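## Task

Move one orange wire connector from the lid of the tool case into the steel junction box; releasing it from a small height above the box is acceptable. The task fails if any further connector, including a second orange one, is in the box, whether or not the hand holds it, or if an orange connector is still in the air in the hand at the end. The connector stays in place only without the robot's help to count.

## Robot and tools

Robot: one six-joint arm on a base, ending in a five-fingered right hand. Every row you send is a single list for this one arm.

Frames. Scene frame: origin on the table top under the arm's base, +z up, +y to the left when facing along +x; positions in metres. Hand point: a spot 0.05 m in front of the palm where the index pad meets the thumb tip in a pinch. Its axes: +z along the straightened fingers (fingertips reach 0.06-0.07 m past it), +y out of the palm, +x across the palm toward the little finger. A wrist bracket on the little-finger side sticks out 0.03 m beyond the point along +y and 0.11 m across the palm, and can collide.

Row layout (14 numbers, each in [-1, 1]): dx, dy, dz, rx, ry, rz, little, ring, middle, index, thumb_bend, thumb_turn, force_limit, speed.
- dx..rz: an offset, not a pose, in the hand point's own axes, measured from the hand point's pose at the start of the action. Scale: 1.0 = 0.6 m for dx/dy/dz and 180 degrees for the rotation vector rx, ry, rz. All rows of an action refer to that same start, not to the preceding row.
- Finger motors (little, ring, middle, index, thumb_bend): absolute targets, -1 straight/open, +1 fully curled/bent. thumb_turn: -1 beside the palm, +1 opposite the fingers. A pinch is roughly index +0.22, thumb_bend +0.75, thumb_turn +0.57. A whole-hand wrap with the thumb turned fully in front fits objects 0.035-0.08 m wide.
- force_limit: closing stops at a fingertip load rising linearly from about 0 N (-1) to 10 N (+1), 15 N for the two thumb motors; it does not limit opening. speed: near zero at -1 up to full at +1 (full travel in 0.6 s). Close at -0.9 or slower for a gentle grip. A motor only starts when its target changes by 0.01 or more; repeat the same numbers to keep a grip; send a more open target to release.

Tools.
- execute_actions(actions): a list of actions; each action is a table of up to 15 rows, one row per 1/30 s step; a shorter table repeats its final row until 15 steps. Per step the commanded pose is clipped to 100 mm and 16 degrees from the measured pose, so large offsets take several actions. An empty list just returns state and images.
- move(target, speed, stop_force, blocking): target is one 14-number row whose pose part is an offset from the pose in the latest result showing one, in hand-point axes; the hand follows a straight path there. speed in m/s, 0.002-0.5 (default 0.25); rotation up to twice that in rad/s. stop_force in N, 9-40: ends the path when push against the motion rises that much; use it only with slow, non-rotating moves, and omit it when backing off a contact. blocking=false returns after 0.5 s; it cannot be combined with stop_force, and further motion calls are refused until a result shows the move ended.
- wait(seconds): 0-10, lets the scene run.
- stop(): brakes a running move.
- zoom_image(camera, region): camera is "cam_high" (672x504) or "cam_wrist" (504x504 fisheye); region [x0, y0, x1, y1] in pixels from the top-left, at most 504x504.
- show_instructions(): shows the reference image(s).
- finished_scene(scene): ends the current scene, given its number; irreversible, and the goal must already hold.

Reading results. The state line gives end_effector_position (m) and end_effector_quat_wxyz plus velocities in the scene frame; "Hand target" is where the controller is currently driving the hand point. A "pose unreachable" line means the clearance check altered or blocked the command. Action calls list step positions, with HELD marking restrained steps. A move adds a "move:" line: done, contact (stop_force triggered), held, off_target, moving or fault, plus limits=paced (pose clipped) or limits=held (steps blocked; motion may then jump faster). hand_measured, hand_stopped_by (moving, target, force, stalled, fault) and hand_load_n list six values in row order; loads near 0 after grasping mean the object was lost. Wrist force and torque are in the hand's axes, noisy, offset up to about 4 N, saturating near 50 N; "no reading" is not an error. Joint torques are raw drive output, not contact load. MOTOR HOT warns of heating; OVER-TEMPERATURE FAULT means brakes are on.

Cautions. The arm is stiff: aiming even slightly past a hard surface can trigger a stop. Joint torque reaching its limit (130 N m for the three large joints, 24.3 N m for the wrists, held weight included) or any external force of 150 N halts the arm for 10 s and drops the rest of the call. Approach slowly. Do not let anything fall or be knocked off the table, do not drop items outside the box, put no extra connectors in, and open the hand fully over the box so nothing stays held. Loose objects may occasionally be nudged by outside pushes. The robot keeps its last command while you are composing a reply.

Each tool is called after "Request:" as a command line: name --argument value for each argument, lists and objects as JSON in quotes; but a table of rows of numbers goes row by row, as --pt "numbers of a row", without its own name.

## Session

Request:
execute_actions --actions '[]'

Scene clock: 0.00 s.
end_effector_position=(+0.4848, +0.2947, +0.1112) hand_measured=(-1.000, -1.000, -1.000, -1.000, -1.000, -1.000) hand_load_n=(+0.0, +0.0, +0.0, +0.0, +0.0, +0.0) hand_stopped_by=(target, target, target, target, target, target) hand_force_limit=0.00 hand_speed=-0.80 end_effector_quat_wxyz=(+0.078, -0.285, +0.935, +0.194) end_effector_velocity=(-0.001, +0.001, +0.000) end_effector_angular_velocity=(+0.001, +0.002, -0.000)
Joint positions: [-0.373 -1.351  1.829  0.195  0.512 -1.968]
Joint velocities: [ 0.001 -0.     0.001  0.001 -0.     0.   ]
Joint torques (N m, as the arm reports them, + toward a larger angle): no reading
Motor temperatures (°C, as the motors report them): [29 27 29 36 35 34]
Wrist force (N, on the end effector, along its own x y z axes, offset not removed): no reading
Wrist torque (N m, same axes, about the end effector's origin, offset not removed): no reading
Hand target: +0.485, +0.295, +0.111; +0.078, -0.285, +0.935, +0.194
camera_calibration (this result's frames):
cam_wrist: T_world_to_cam=[[-0.482128, 0.80164, 0.353448, -0.0420683], [0.702849, 0.113065, 0.702296, -0.456943], [0.523026, 0.587017, -0.617944, -0.227505], [0, 0, 0, 1]] pos_world=[0.419871, 0.218938, 0.195192]

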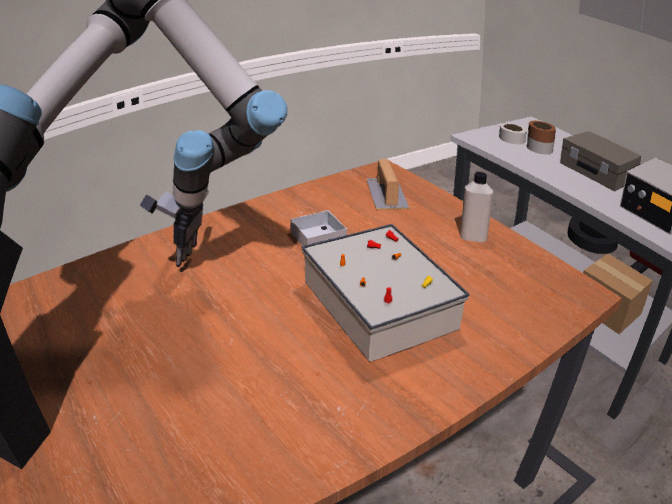

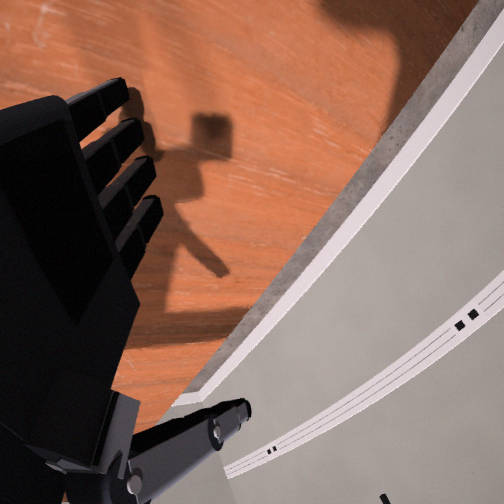

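Request:
zoom_image --camera "cam_high" --region '[280, 200, 480, 340]'

Region (280, 200, 480, 340) of cam_high's 672x504 image, scaled by 2.520, with more detail than that image has; it fills the top 353 rows of this view, and the rest is white.

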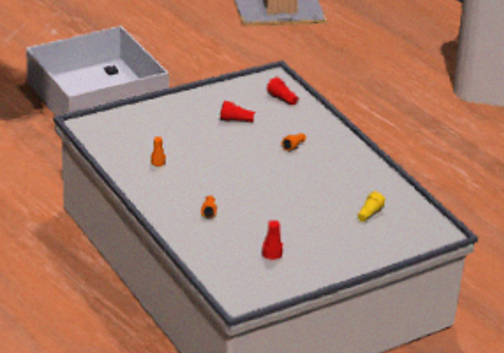

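Request:
move --target '[-0.016,-0.576,-0.395,0.516,0.074,-0.202,-1,-1,-1,-0.75,0.75,0.57,-0.2,0.5]'

Scene clock: 20.67 s.
end_effector_position=(+0.6790, -0.0604, +0.2194) hand_measured=(-1.000, -1.000, -1.000, -0.750, +0.750, +0.570) hand_load_n=(+0.0, +0.0, +0.0, +0.0, +0.0, +0.0) hand_stopped_by=(target, target, target, target, target, target) hand_force_limit=-0.20 hand_speed=0.50 end_effector_quat_wxyz=(+0.210, -0.407, +0.664, -0.591) end_effector_velocity=(+0.000, -0.002, +0.000) end_effector_angular_velocity=(-0.007, -0.004, +0.001)
Joint positions: [-0.539 -1.526  2.01  -0.549  1.829 -2.451]
Joint velocities: [-0.     0.003  0.001 -0.009  0.005 -0.004]
Joint torques (N m, as the arm reports them, + toward a larger angle): [ -0.88 -17.07   2.03  -2.28   4.18  -1.48]
Motor temperatures (°C, as the motors report them): [29 27 29 36 35 34]
Wrist force (N, on the end effector, along its own x y z axes, offset not removed): [-0.1 2.2 -2.9]
Wrist torque (N m, same axes, about the end effector's origin, offset not removed): [0.64 0.19 0.00]
Hand target: +0.679, -0.061, +0.219; +0.210, -0.407, +0.664, -0.591
Off the commanded pose: 0.000 m, 0 deg.
move: done
camera_calibration (this result's frames):
cam_wrist: T_world_to_cam=[[-0.245147, 0.0534446, -0.968012, 0.381804], [0.0652033, 0.997127, 0.0385395, 0.002771], [0.967291, -0.0536697, -0.247928, -0.475312], [0, 0, 0, 1]] pos_world=[0.553183, -0.0486783, 0.251641]

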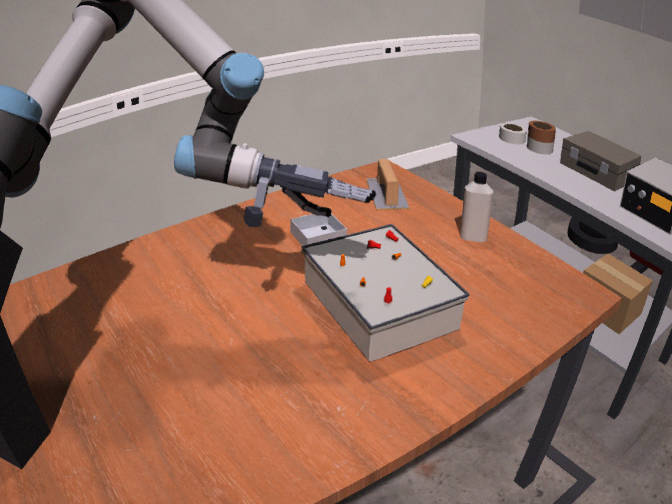

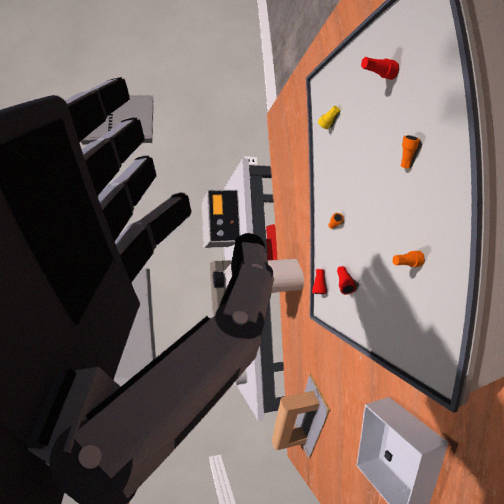

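Request:
move --target '[-0.045,0.093,0.004,0,0,0,-1,-1,-1,-0.75,0.75,0.57,-0.2,0.5]' --speed 0.1

Scene clock: 25.20 s.
end_effector_position=(+0.6802, -0.0423, +0.1603) hand_measured=(-1.000, -1.000, -1.000, -0.750, +0.750, +0.570) hand_load_n=(+0.0, +0.0, +0.0, +0.0, +0.0, +0.0) hand_stopped_by=(target, target, target, target, target, target) hand_force_limit=-0.20 hand_speed=0.50 end_effector_quat_wxyz=(+0.210, -0.407, +0.664, -0.591) end_effector_velocity=(+0.001, +0.000, -0.001) end_effector_angular_velocity=(-0.001, -0.003, +0.000)
Joint positions: [-0.405 -1.407  1.947 -0.608  1.962 -2.46 ]
Joint velocities: [ 0.004  0.004 -0.004 -0.002  0.006 -0.   ]
Joint torques (N m, as the arm reports them, + toward a larger angle): [ -2.26 -23.17 -11.    -1.86   4.41  -1.58]
Motor temperatures (°C, as the motors report them): [29 27 29 36 35 34]
Wrist force (N, on the end effector, along its own x y z axes, offset not removed): [-0.3 4.6 -2.1]
Wrist torque (N m, same axes, about the end effector's origin, offset not removed): [0.92 0.22 0.09]
Hand target: +0.680, -0.042, +0.160; +0.210, -0.407, +0.664, -0.591
Off the commanded pose: 0.000 m, 0 deg.
move: done
camera_calibration (this result's frames):
cam_wrist: T_world_to_cam=[[-0.245141, 0.0535462, -0.968008, 0.323957], [0.0651922, 0.997124, 0.0386473, -0.0131408], [0.967293, -0.0536325, -0.247927, -0.490107], [0, 0, 0, 1]] pos_world=[0.554349, -0.0305293, 0.19259]

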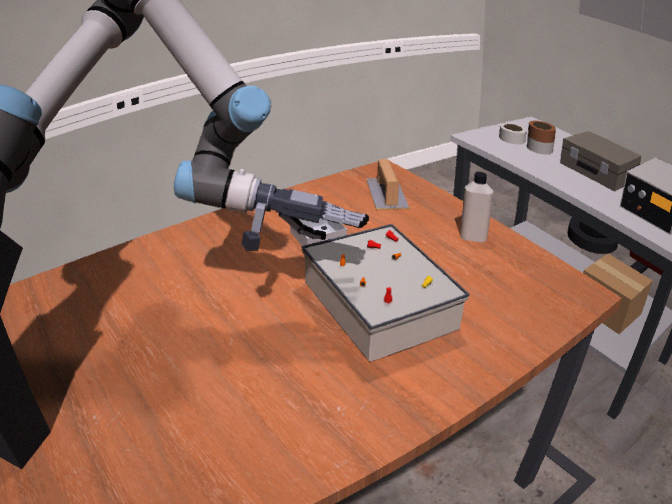

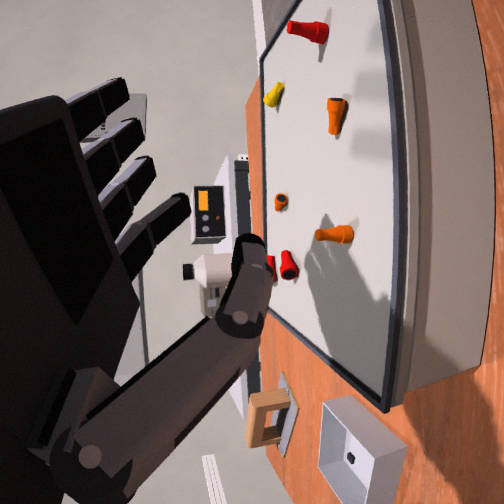

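Request:
move --target '[-0.043,0.058,0.05,0,0,0,-1,-1,-1,-0.75,0.75,0.57,-0.2,0.5]' --speed 0.06

Request:
zoom_image --camera "cam_wrist" --region '[150, 130, 350, 330]'

Request:
zoom_image --camera "cam_high" --region '[240, 190, 400, 300]'

Scene clock: 33.67 s.
end_effector_position=(+0.7077, -0.0414, +0.1156) hand_measured=(-1.000, -1.000, -1.000, -0.750, +0.750, +0.570) hand_load_n=(+0.0, +0.0, +0.0, +0.0, +0.0, +0.0) hand_stopped_by=(target, target, target, target, target, target) hand_force_limit=-0.20 hand_speed=0.50 end_effector_quat_wxyz=(+0.210, -0.407, +0.664, -0.591) end_effector_velocity=(+0.001, +0.000, -0.001) end_effector_angular_velocity=(+0.000, +0.000, -0.000)
Joint positions: [-0.346 -1.285  1.814 -0.599  2.021 -2.465]
Joint velocities: [ 0.002  0.004 -0.005  0.001  0.002  0.   ]
Joint torques (N m, as the arm reports them, + toward a larger angle): [ -3.23 -25.83 -10.85   2.67   4.39  -1.66]
Motor temperatures (°C, as the motors report them): [29 27 29 36 35 34]
Wrist force (N, on the end effector, along its own x y z axes, offset not removed): [0.1 2.8 -2.3]
Wrist torque (N m, same axes, about the end effector's origin, offset not removed): [0.71 0.21 0.00]
Hand target: +0.708, -0.041, +0.115; +0.210, -0.407, +0.664, -0.591
Off the commanded pose: 0.000 m, 0 deg.
move: done
camera_calibration (this result's frames):
cam_wrist: T_world_to_cam=[[-0.245123, 0.0535796, -0.96801, 0.287367], [0.0651724, 0.997124, 0.0386878, -0.014101], [0.967299, -0.0536043, -0.24791, -0.52773], [0, 0, 0, 1]] pos_world=[0.581832, -0.0296251, 0.14789]

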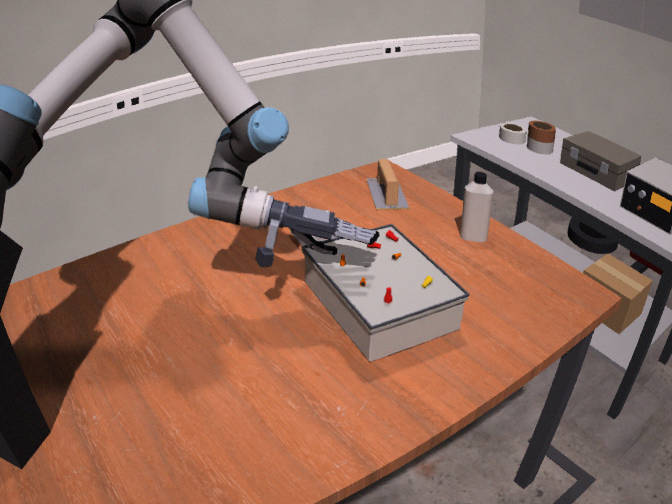

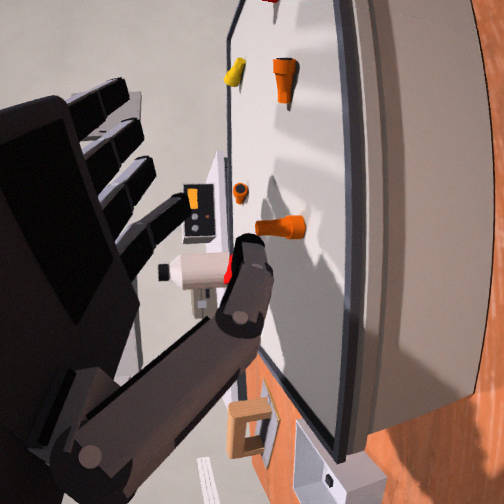

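Region (150, 130, 350, 330) of cam_wrist's 504x504 image, scaled by 2.520, with more detail than that image has.

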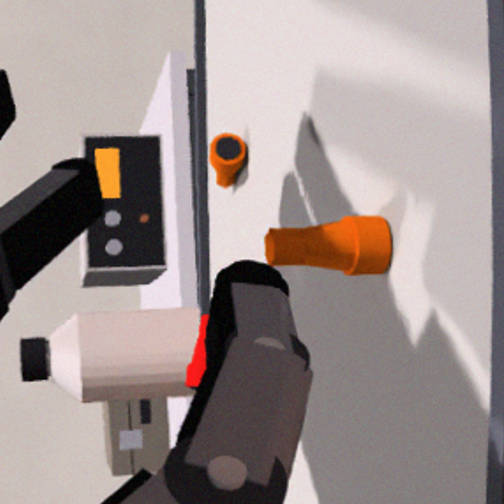

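Region (240, 190, 400, 300) of cam_high's 672x504 image, scaled by 3.150, with more detail than that image has; it fills the top 346 rows of this view, and the rest is white.

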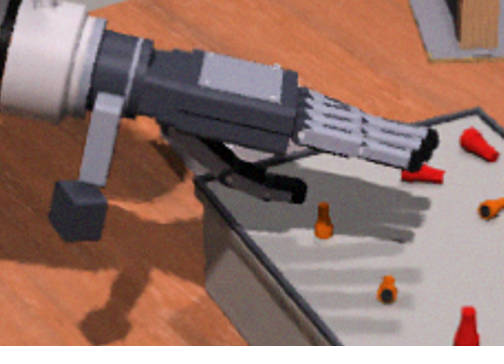

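Request:
move --target '[-0.003,0.02,0.009,0,0,0,-1,-1,-1,-0.75,0.75,0.57,-0.2,-0.3]' --speed 0.02

Request:
execute_actions --actions '[[[0,0,0,0,0,0,-1,-1,-1,0.45,0.75,0.57,0,-0.3]],[[0,0,0,0,0,0,-1,-1,-1,0.45,0.75,0.57,0,-0.3]],[[0,0,0,0,0,0,-1,-1,-1,0.45,0.75,0.57,0,-0.3]]]'

Request:
zoom_image --camera "cam_high" --region '[240, 190, 400, 300]'

Scene clock: 45.23 s.
end_effector_position=(+0.7093, -0.0436, +0.1028) hand_measured=(-1.000, -1.000, -1.000, -0.750, +0.750, +0.570) hand_load_n=(+0.0, +0.0, +0.0, +0.0, +0.0, +0.0) hand_stopped_by=(target, target, target, target, target, target) hand_force_limit=-0.20 hand_speed=-0.30 end_effector_quat_wxyz=(+0.210, -0.407, +0.664, -0.591) end_effector_velocity=(-0.001, -0.000, -0.002) end_effector_angular_velocity=(+0.000, +0.001, +0.000)
Joint positions: [-0.334 -1.254  1.793 -0.61   2.033 -2.466]
Joint velocities: [ 0.002  0.005 -0.002 -0.002  0.001 -0.   ]
Joint torques (N m, as the arm reports them, + toward a larger angle): [ -3.51 -25.79 -11.32  -1.92   4.19  -1.66]
Motor temperatures (°C, as the motors report them): [29 27 29 36 35 34]
Wrist force (N, on the end effector, along its own x y z axes, offset not removed): [-1.3 3.2 -1.6]
Wrist torque (N m, same axes, about the end effector's origin, offset not removed): [0.71 0.31 -0.07]
Hand target: +0.709, -0.044, +0.103; +0.210, -0.407, +0.664, -0.591
Off the commanded pose: 0.000 m, 0 deg.
move: done
camera_calibration (this result's frames):
cam_wrist: T_world_to_cam=[[-0.245127, 0.0535917, -0.968009, 0.275496], [0.0651711, 0.997123, 0.0387004, -0.0115076], [0.967298, -0.0535997, -0.247914, -0.532577], [0, 0, 0, 1]] pos_world=[0.583442, -0.0318357, 0.135094]

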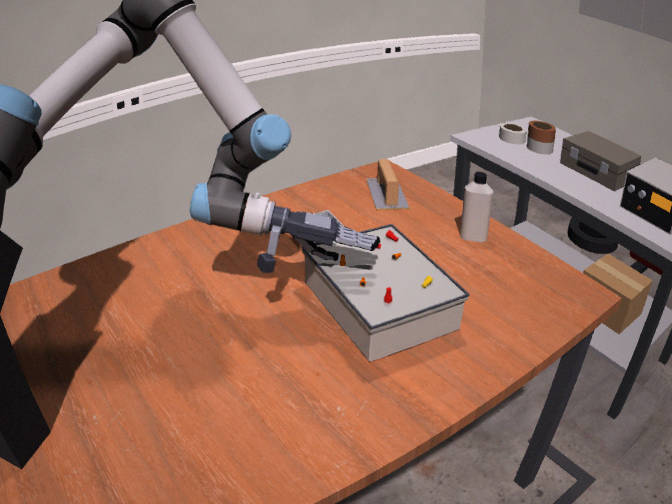

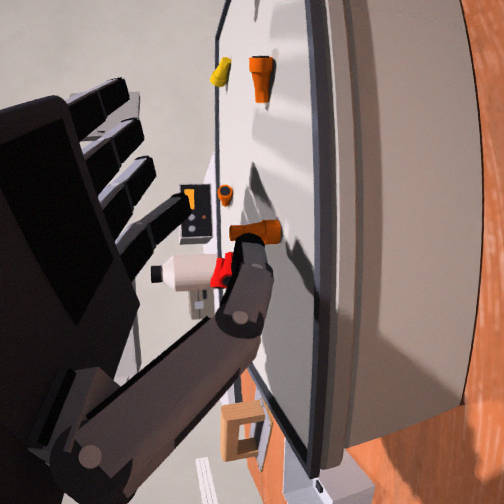

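Scene clock: 46.73 s.
end_effector_position=(+0.7093, -0.0436, +0.1028) hand_measured=(-1.000, -1.000, -1.000, +0.138, +0.750, +0.570) hand_load_n=(+0.0, +0.0, +0.0, +8.5, +0.5, +0.0) hand_stopped_by=(target, target, target, force, target, target) hand_force_limit=0.00 hand_speed=-0.30 end_effector_quat_wxyz=(+0.210, -0.407, +0.664, -0.591) end_effector_velocity=(+0.001, +0.000, +0.001) end_effector_angular_velocity=(-0.000, -0.002, +0.001)
Joint positions: [-0.334 -1.254  1.793 -0.61   2.033 -2.466]
Joint velocities: [-0.    -0.001 -0.001 -0.     0.    -0.   ]
Joint torques (N m, as the arm reports them, + toward a larger angle): [-10.27 -36.95   0.37   1.26   2.94  -1.52]
Motor temperatures (°C, as the motors report them): [29 27 29 36 35 34]
Wrist force (N, on the end effector, along its own x y z axes, offset not removed): [-0.1 2.3 -2.4]
Wrist torque (N m, same axes, about the end effector's origin, offset not removed): [0.65 0.13 0.05]
Hand target: +0.709, -0.044, +0.103; +0.210, -0.407, +0.664, -0.591
Off the commanded pose: 0.000 m, 0 deg.
Step readings (end_effector_position; steps 1 to 15: 1st action; 16 to 30: 2nd action; 31 to 45: 3rd action):
0: (+0.7093, -0.0436, +0.1028)
1: (+0.7093, -0.0436, +0.1028)
2: (+0.7093, -0.0436, +0.1028)
4: (+0.7093, -0.0436, +0.1028)
8: (+0.7093, -0.0436, +0.1028)
15: (+0.7093, -0.0436, +0.1028)
16: (+0.7093, -0.0436, +0.1028)
17: (+0.7093, -0.0436, +0.1028)
19: (+0.7093, -0.0436, +0.1028)
23: (+0.7093, -0.0436, +0.1028)
30: (+0.7093, -0.0436, +0.1028)
31: (+0.7093, -0.0436, +0.1028)
32: (+0.7093, -0.0436, +0.1028)
34: (+0.7093, -0.0436, +0.1028)
38: (+0.7093, -0.0436, +0.1028)
45: end_effector_position above
camera_calibration (this result's frames):
cam_wrist: T_world_to_cam=[[-0.245122, 0.0535895, -0.96801, 0.275446], [0.0651708, 0.997123, 0.0386985, -0.0115048], [0.967299, -0.0536001, -0.24791, -0.532588], [0, 0, 0, 1]] pos_world=[0.58344, -0.0318361, 0.135045]

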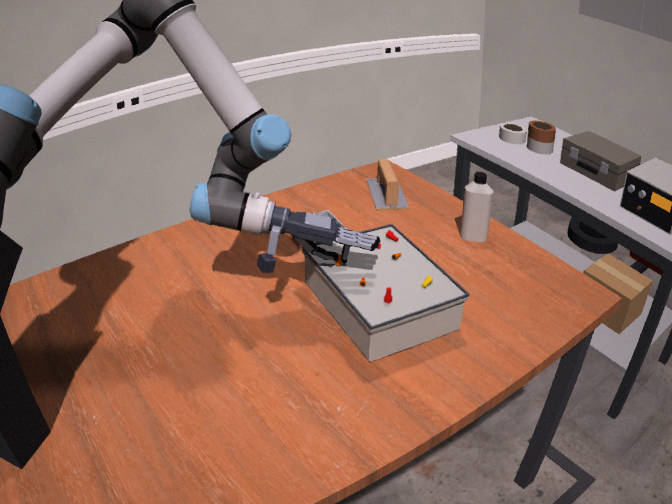

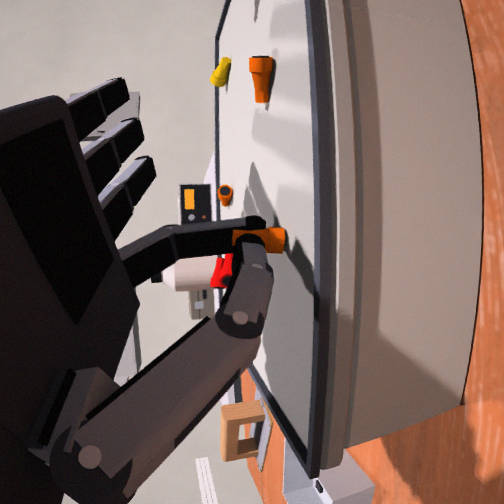

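Region (240, 190, 400, 300) of cam_high's 672x504 image, scaled by 3.150, with more detail than that image has; it fills the top 346 rows of this view, and the rest is white.

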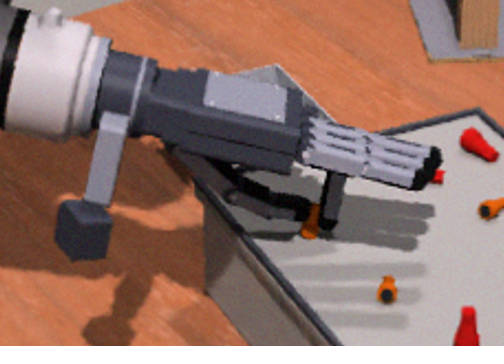

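Request:
move --target '[0.017,-0.08,-0.018,0,0,0,-1,-1,-1,0.45,0.75,0.57,0,-0.3]' --speed 0.12

Request:
move --target '[-0.42,-0.06,-0.08,0,0,0,-1,-1,-1,0.45,0.75,0.57,0,-0.3]' --speed 0.2

Scene clock: 56.53 s.
end_effector_position=(+0.7092, -0.0436, +0.1528) hand_measured=(-1.000, -1.000, -1.000, +0.138, +0.750, +0.570) hand_load_n=(+0.0, +0.0, +0.0, +8.5, +1.0, +0.0) hand_stopped_by=(target, target, target, force, target, target) hand_force_limit=0.00 hand_speed=-0.30 end_effector_quat_wxyz=(+0.210, -0.407, +0.664, -0.591) end_effector_velocity=(-0.001, +0.000, +0.002) end_effector_angular_velocity=(+0.000, +0.001, -0.001)
Joint positions: [-0.4   -1.365  1.855 -0.559  1.967 -2.461]
Joint velocities: [-0.002 -0.005  0.003  0.003 -0.002  0.001]
Joint torques (N m, as the arm reports them, + toward a larger angle): [-18.41 -37.96   2.69   2.55  -1.     1.69]
Motor temperatures (°C, as the motors report them): [29 27 29 36 35 34]
Wrist force (N, on the end effector, along its own x y z axes, offset not removed): [1.5 2.8 -2.2]
Wrist torque (N m, same axes, about the end effector's origin, offset not removed): [0.71 -0.08 0.06]
Hand target: +0.709, -0.044, +0.153; +0.210, -0.407, +0.664, -0.591
Off the commanded pose: 0.000 m, 0 deg.
move: done
camera_calibration (this result's frames):
cam_wrist: T_world_to_cam=[[-0.245129, 0.0535376, -0.968011, 0.323863], [0.0651781, 0.997125, 0.0386428, -0.013401], [0.967297, -0.0536207, -0.247914, -0.520091], [0, 0, 0, 1]] pos_world=[0.583344, -0.0318641, 0.185084]

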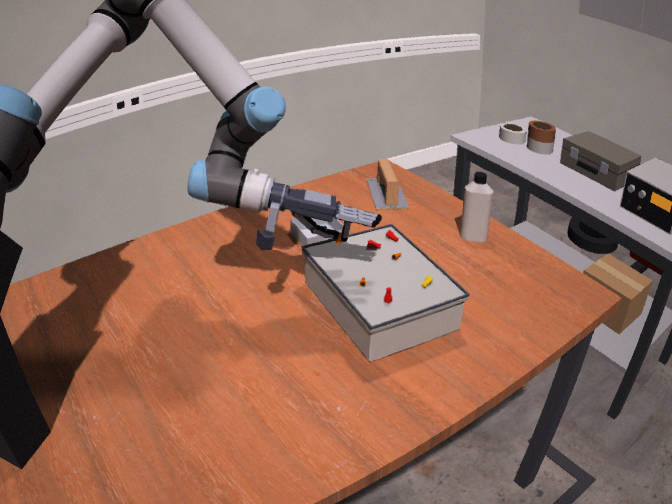

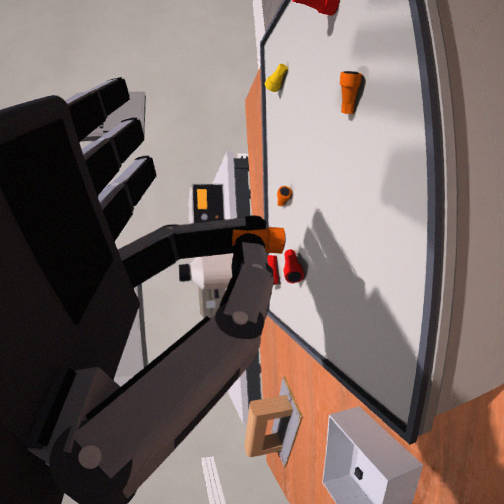

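Scene clock: 58.40 s.
end_effector_position=(+0.8296, +0.1854, +0.1466) hand_measured=(-1.000, -1.000, -1.000, +0.138, +0.750, +0.570) hand_load_n=(+0.0, +0.0, +0.0, +8.5, +1.0, +0.0) hand_stopped_by=(target, target, target, force, target, target) hand_force_limit=0.00 hand_speed=-0.30 end_effector_quat_wxyz=(+0.210, -0.407, +0.664, -0.591) end_effector_velocity=(+0.003, +0.003, +0.001) end_effector_angular_velocity=(+0.001, -0.002, -0.002)
Joint positions: [-0.041 -1.261  1.224 -0.051  2.325 -2.494]
Joint velocities: [ 0.003  0.004 -0.015  0.011  0.005  0.002]
Joint torques (N m, as the arm reports them, + toward a larger angle): [  3.5  -38.23 -19.2    3.11   4.32   1.79]
Motor temperatures (°C, as the motors report them): [29 27 29 36 35 34]
Wrist force (N, on the end effector, along its own x y z axes, offset not removed): [-0.9 3.5 -2.1]
Wrist torque (N m, same axes, about the end effector's origin, offset not removed): [0.82 0.23 -0.03]
Hand target: +0.830, +0.186, +0.147; +0.210, -0.407, +0.664, -0.591
Off the commanded pose: 0.000 m, 0 deg.
move: done
camera_calibration (this result's frames):
cam_wrist: T_world_to_cam=[[-0.244973, 0.0536477, -0.968045, 0.334981], [0.0649741, 0.997132, 0.0388173, -0.249217], [0.96735, -0.0533886, -0.247756, -0.625938], [0, 0, 0, 1]] pos_world=[0.703755, 0.197113, 0.178871]

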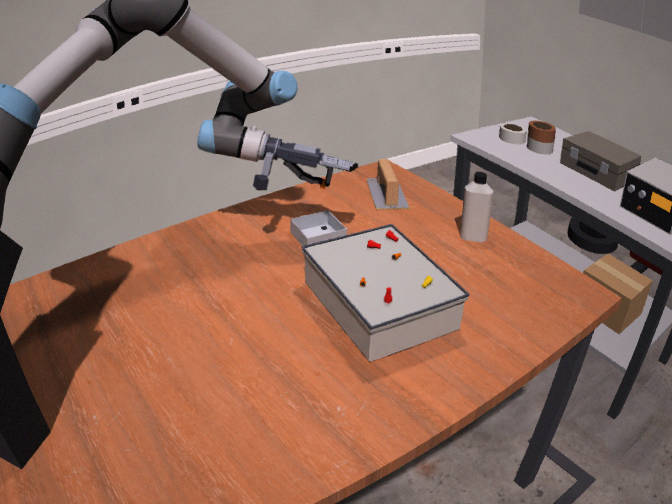

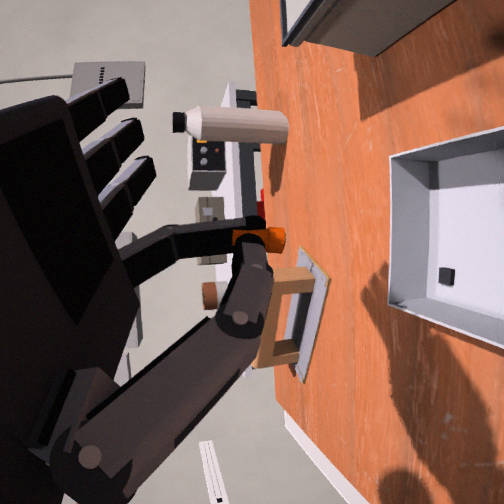

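Request:
move --target '[-0.01,0.095,0.008,0,0,0,-1,-1,-1,0.45,0.75,0.57,0,-0.3]' --speed 0.12

Scene clock: 63.87 s.
end_effector_position=(+0.8201, +0.1855, +0.0901) hand_measured=(-1.000, -1.000, -1.000, +0.138, +0.750, +0.570) hand_load_n=(+0.0, +0.0, +0.0, +8.5, +1.0, +0.0) hand_stopped_by=(target, target, target, force, target, target) hand_force_limit=0.00 hand_speed=-0.30 end_effector_quat_wxyz=(+0.210, -0.407, +0.664, -0.591) end_effector_velocity=(-0.000, -0.000, -0.002) end_effector_angular_velocity=(-0.001, +0.001, -0.001)
Joint positions: [ 0.004 -1.161  1.186 -0.116  2.369 -2.499]
Joint velocities: [ 0.001  0.004 -0.002 -0.001  0.002 -0.   ]
Joint torques (N m, as the arm reports them, + toward a larger angle): [  3.66 -40.18 -17.3   -1.08   4.15  -1.64]
Motor temperatures (°C, as the motors report them): [29 27 29 36 35 34]
Wrist force (N, on the end effector, along its own x y z axes, offset not removed): [-1.0 1.2 -2.5]
Wrist torque (N m, same axes, about the end effector's origin, offset not removed): [0.43 0.32 -0.07]
Hand target: +0.820, +0.186, +0.090; +0.210, -0.407, +0.664, -0.591
Off the commanded pose: 0.000 m, 0 deg.
move: done
camera_calibration (this result's frames):
cam_wrist: T_world_to_cam=[[-0.244956, 0.0536892, -0.968046, 0.27791], [0.0649709, 0.99713, 0.0388618, -0.246547], [0.967355, -0.0533754, -0.247742, -0.630725], [0, 0, 0, 1]] pos_world=[0.694229, 0.197253, 0.122354]

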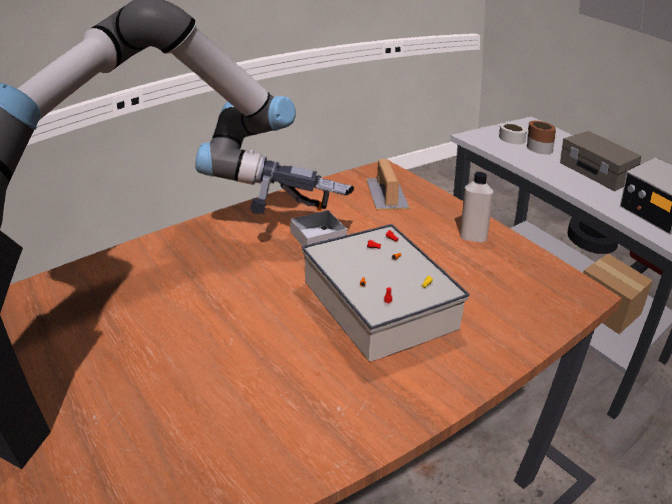

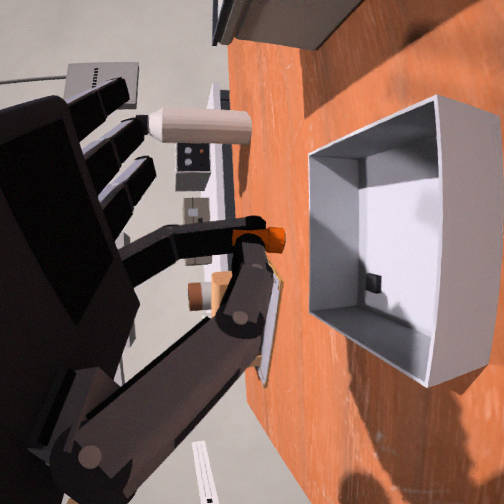

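Request:
execute_actions --actions '[[[0,0,0,0,0,0,-1,-1,-1,-0.6,0.75,0.57,0,0.3]],[[0,0,0,0,0,0,-1,-1,-1,-0.6,0.5,0.57,0,0.3]],[[0.01,-0.05,-0.01,0,0,0,-1,-1,-1,-0.6,0.5,0.57,0,0.3]]]'

Scene clock: 67.60 s.
end_effector_position=(+0.8208, +0.1854, +0.1208) hand_measured=(-1.000, -1.000, -1.000, -0.600, +0.500, +0.570) hand_load_n=(+0.0, +0.0, +0.0, +0.0, +0.0, +0.0) hand_stopped_by=(target, target, target, target, target, target) hand_force_limit=0.00 hand_speed=0.30 end_effector_quat_wxyz=(+0.210, -0.407, +0.664, -0.591) end_effector_velocity=(-0.001, -0.001, +0.003) end_effector_angular_velocity=(-0.000, +0.002, -0.001)
Joint positions: [-0.017 -1.223  1.226 -0.092  2.349 -2.497]
Joint velocities: [-0.004 -0.008  0.006  0.003 -0.004  0.001]
Joint torques (N m, as the arm reports them, + toward a larger angle): [-11.09 -51.34  -2.74   3.18  -1.05   1.74]
Motor temperatures (°C, as the motors report them): [29 27 29 36 35 34]
Wrist force (N, on the end effector, along its own x y z axes, offset not removed): [0.6 3.2 -0.8]
Wrist torque (N m, same axes, about the end effector's origin, offset not removed): [0.65 0.06 0.10]
Hand target: +0.821, +0.185, +0.121; +0.210, -0.407, +0.664, -0.591
Off the commanded pose: 0.000 m, 0 deg.
Step readings (end_effector_position; steps 1 to 15: 1st action; 16 to 30: 2nd action; 31 to 45: 3rd action):
0: (+0.8201, +0.1855, +0.0899)
1: (+0.8201, +0.1855, +0.0899)
2: (+0.8201, +0.1855, +0.0899)
4: (+0.8201, +0.1855, +0.0899)
8: (+0.8201, +0.1856, +0.0900)
15: (+0.8201, +0.1856, +0.0901)
16: (+0.8201, +0.1856, +0.0901)
17: (+0.8201, +0.1856, +0.0901)
19: (+0.8201, +0.1856, +0.0901)
23: (+0.8201, +0.1856, +0.0901)
30: (+0.8201, +0.1856, +0.0901)
31: (+0.8201, +0.1855, +0.0901)
32: (+0.8198, +0.1847, +0.0924)
34: (+0.8204, +0.1848, +0.1045)
38: (+0.8208, +0.1853, +0.1167)
45: end_effector_position above
camera_calibration (this result's frames):
cam_wrist: T_world_to_cam=[[-0.244993, 0.0535988, -0.968042, 0.307847], [0.0650774, 0.997128, 0.0387393, -0.247695], [0.967338, -0.0535068, -0.247778, -0.623751], [0, 0, 0, 1]] pos_world=[0.694918, 0.197108, 0.153053]

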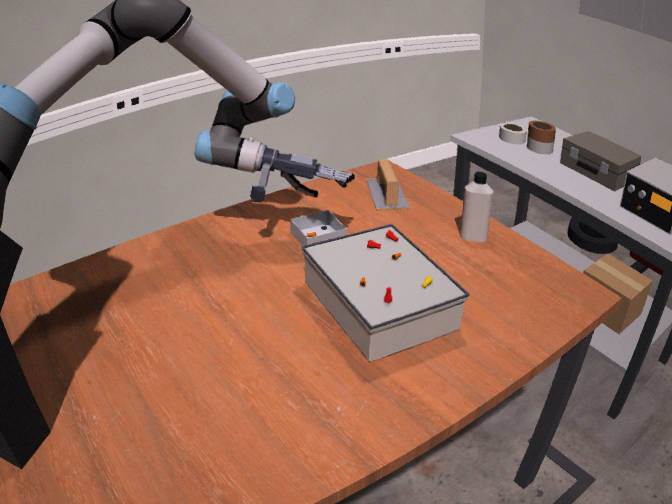

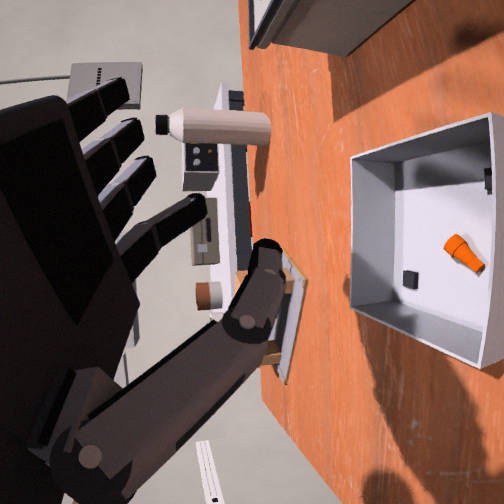

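Request:
finished_scene --scene 2

The scene is finished: the task was done.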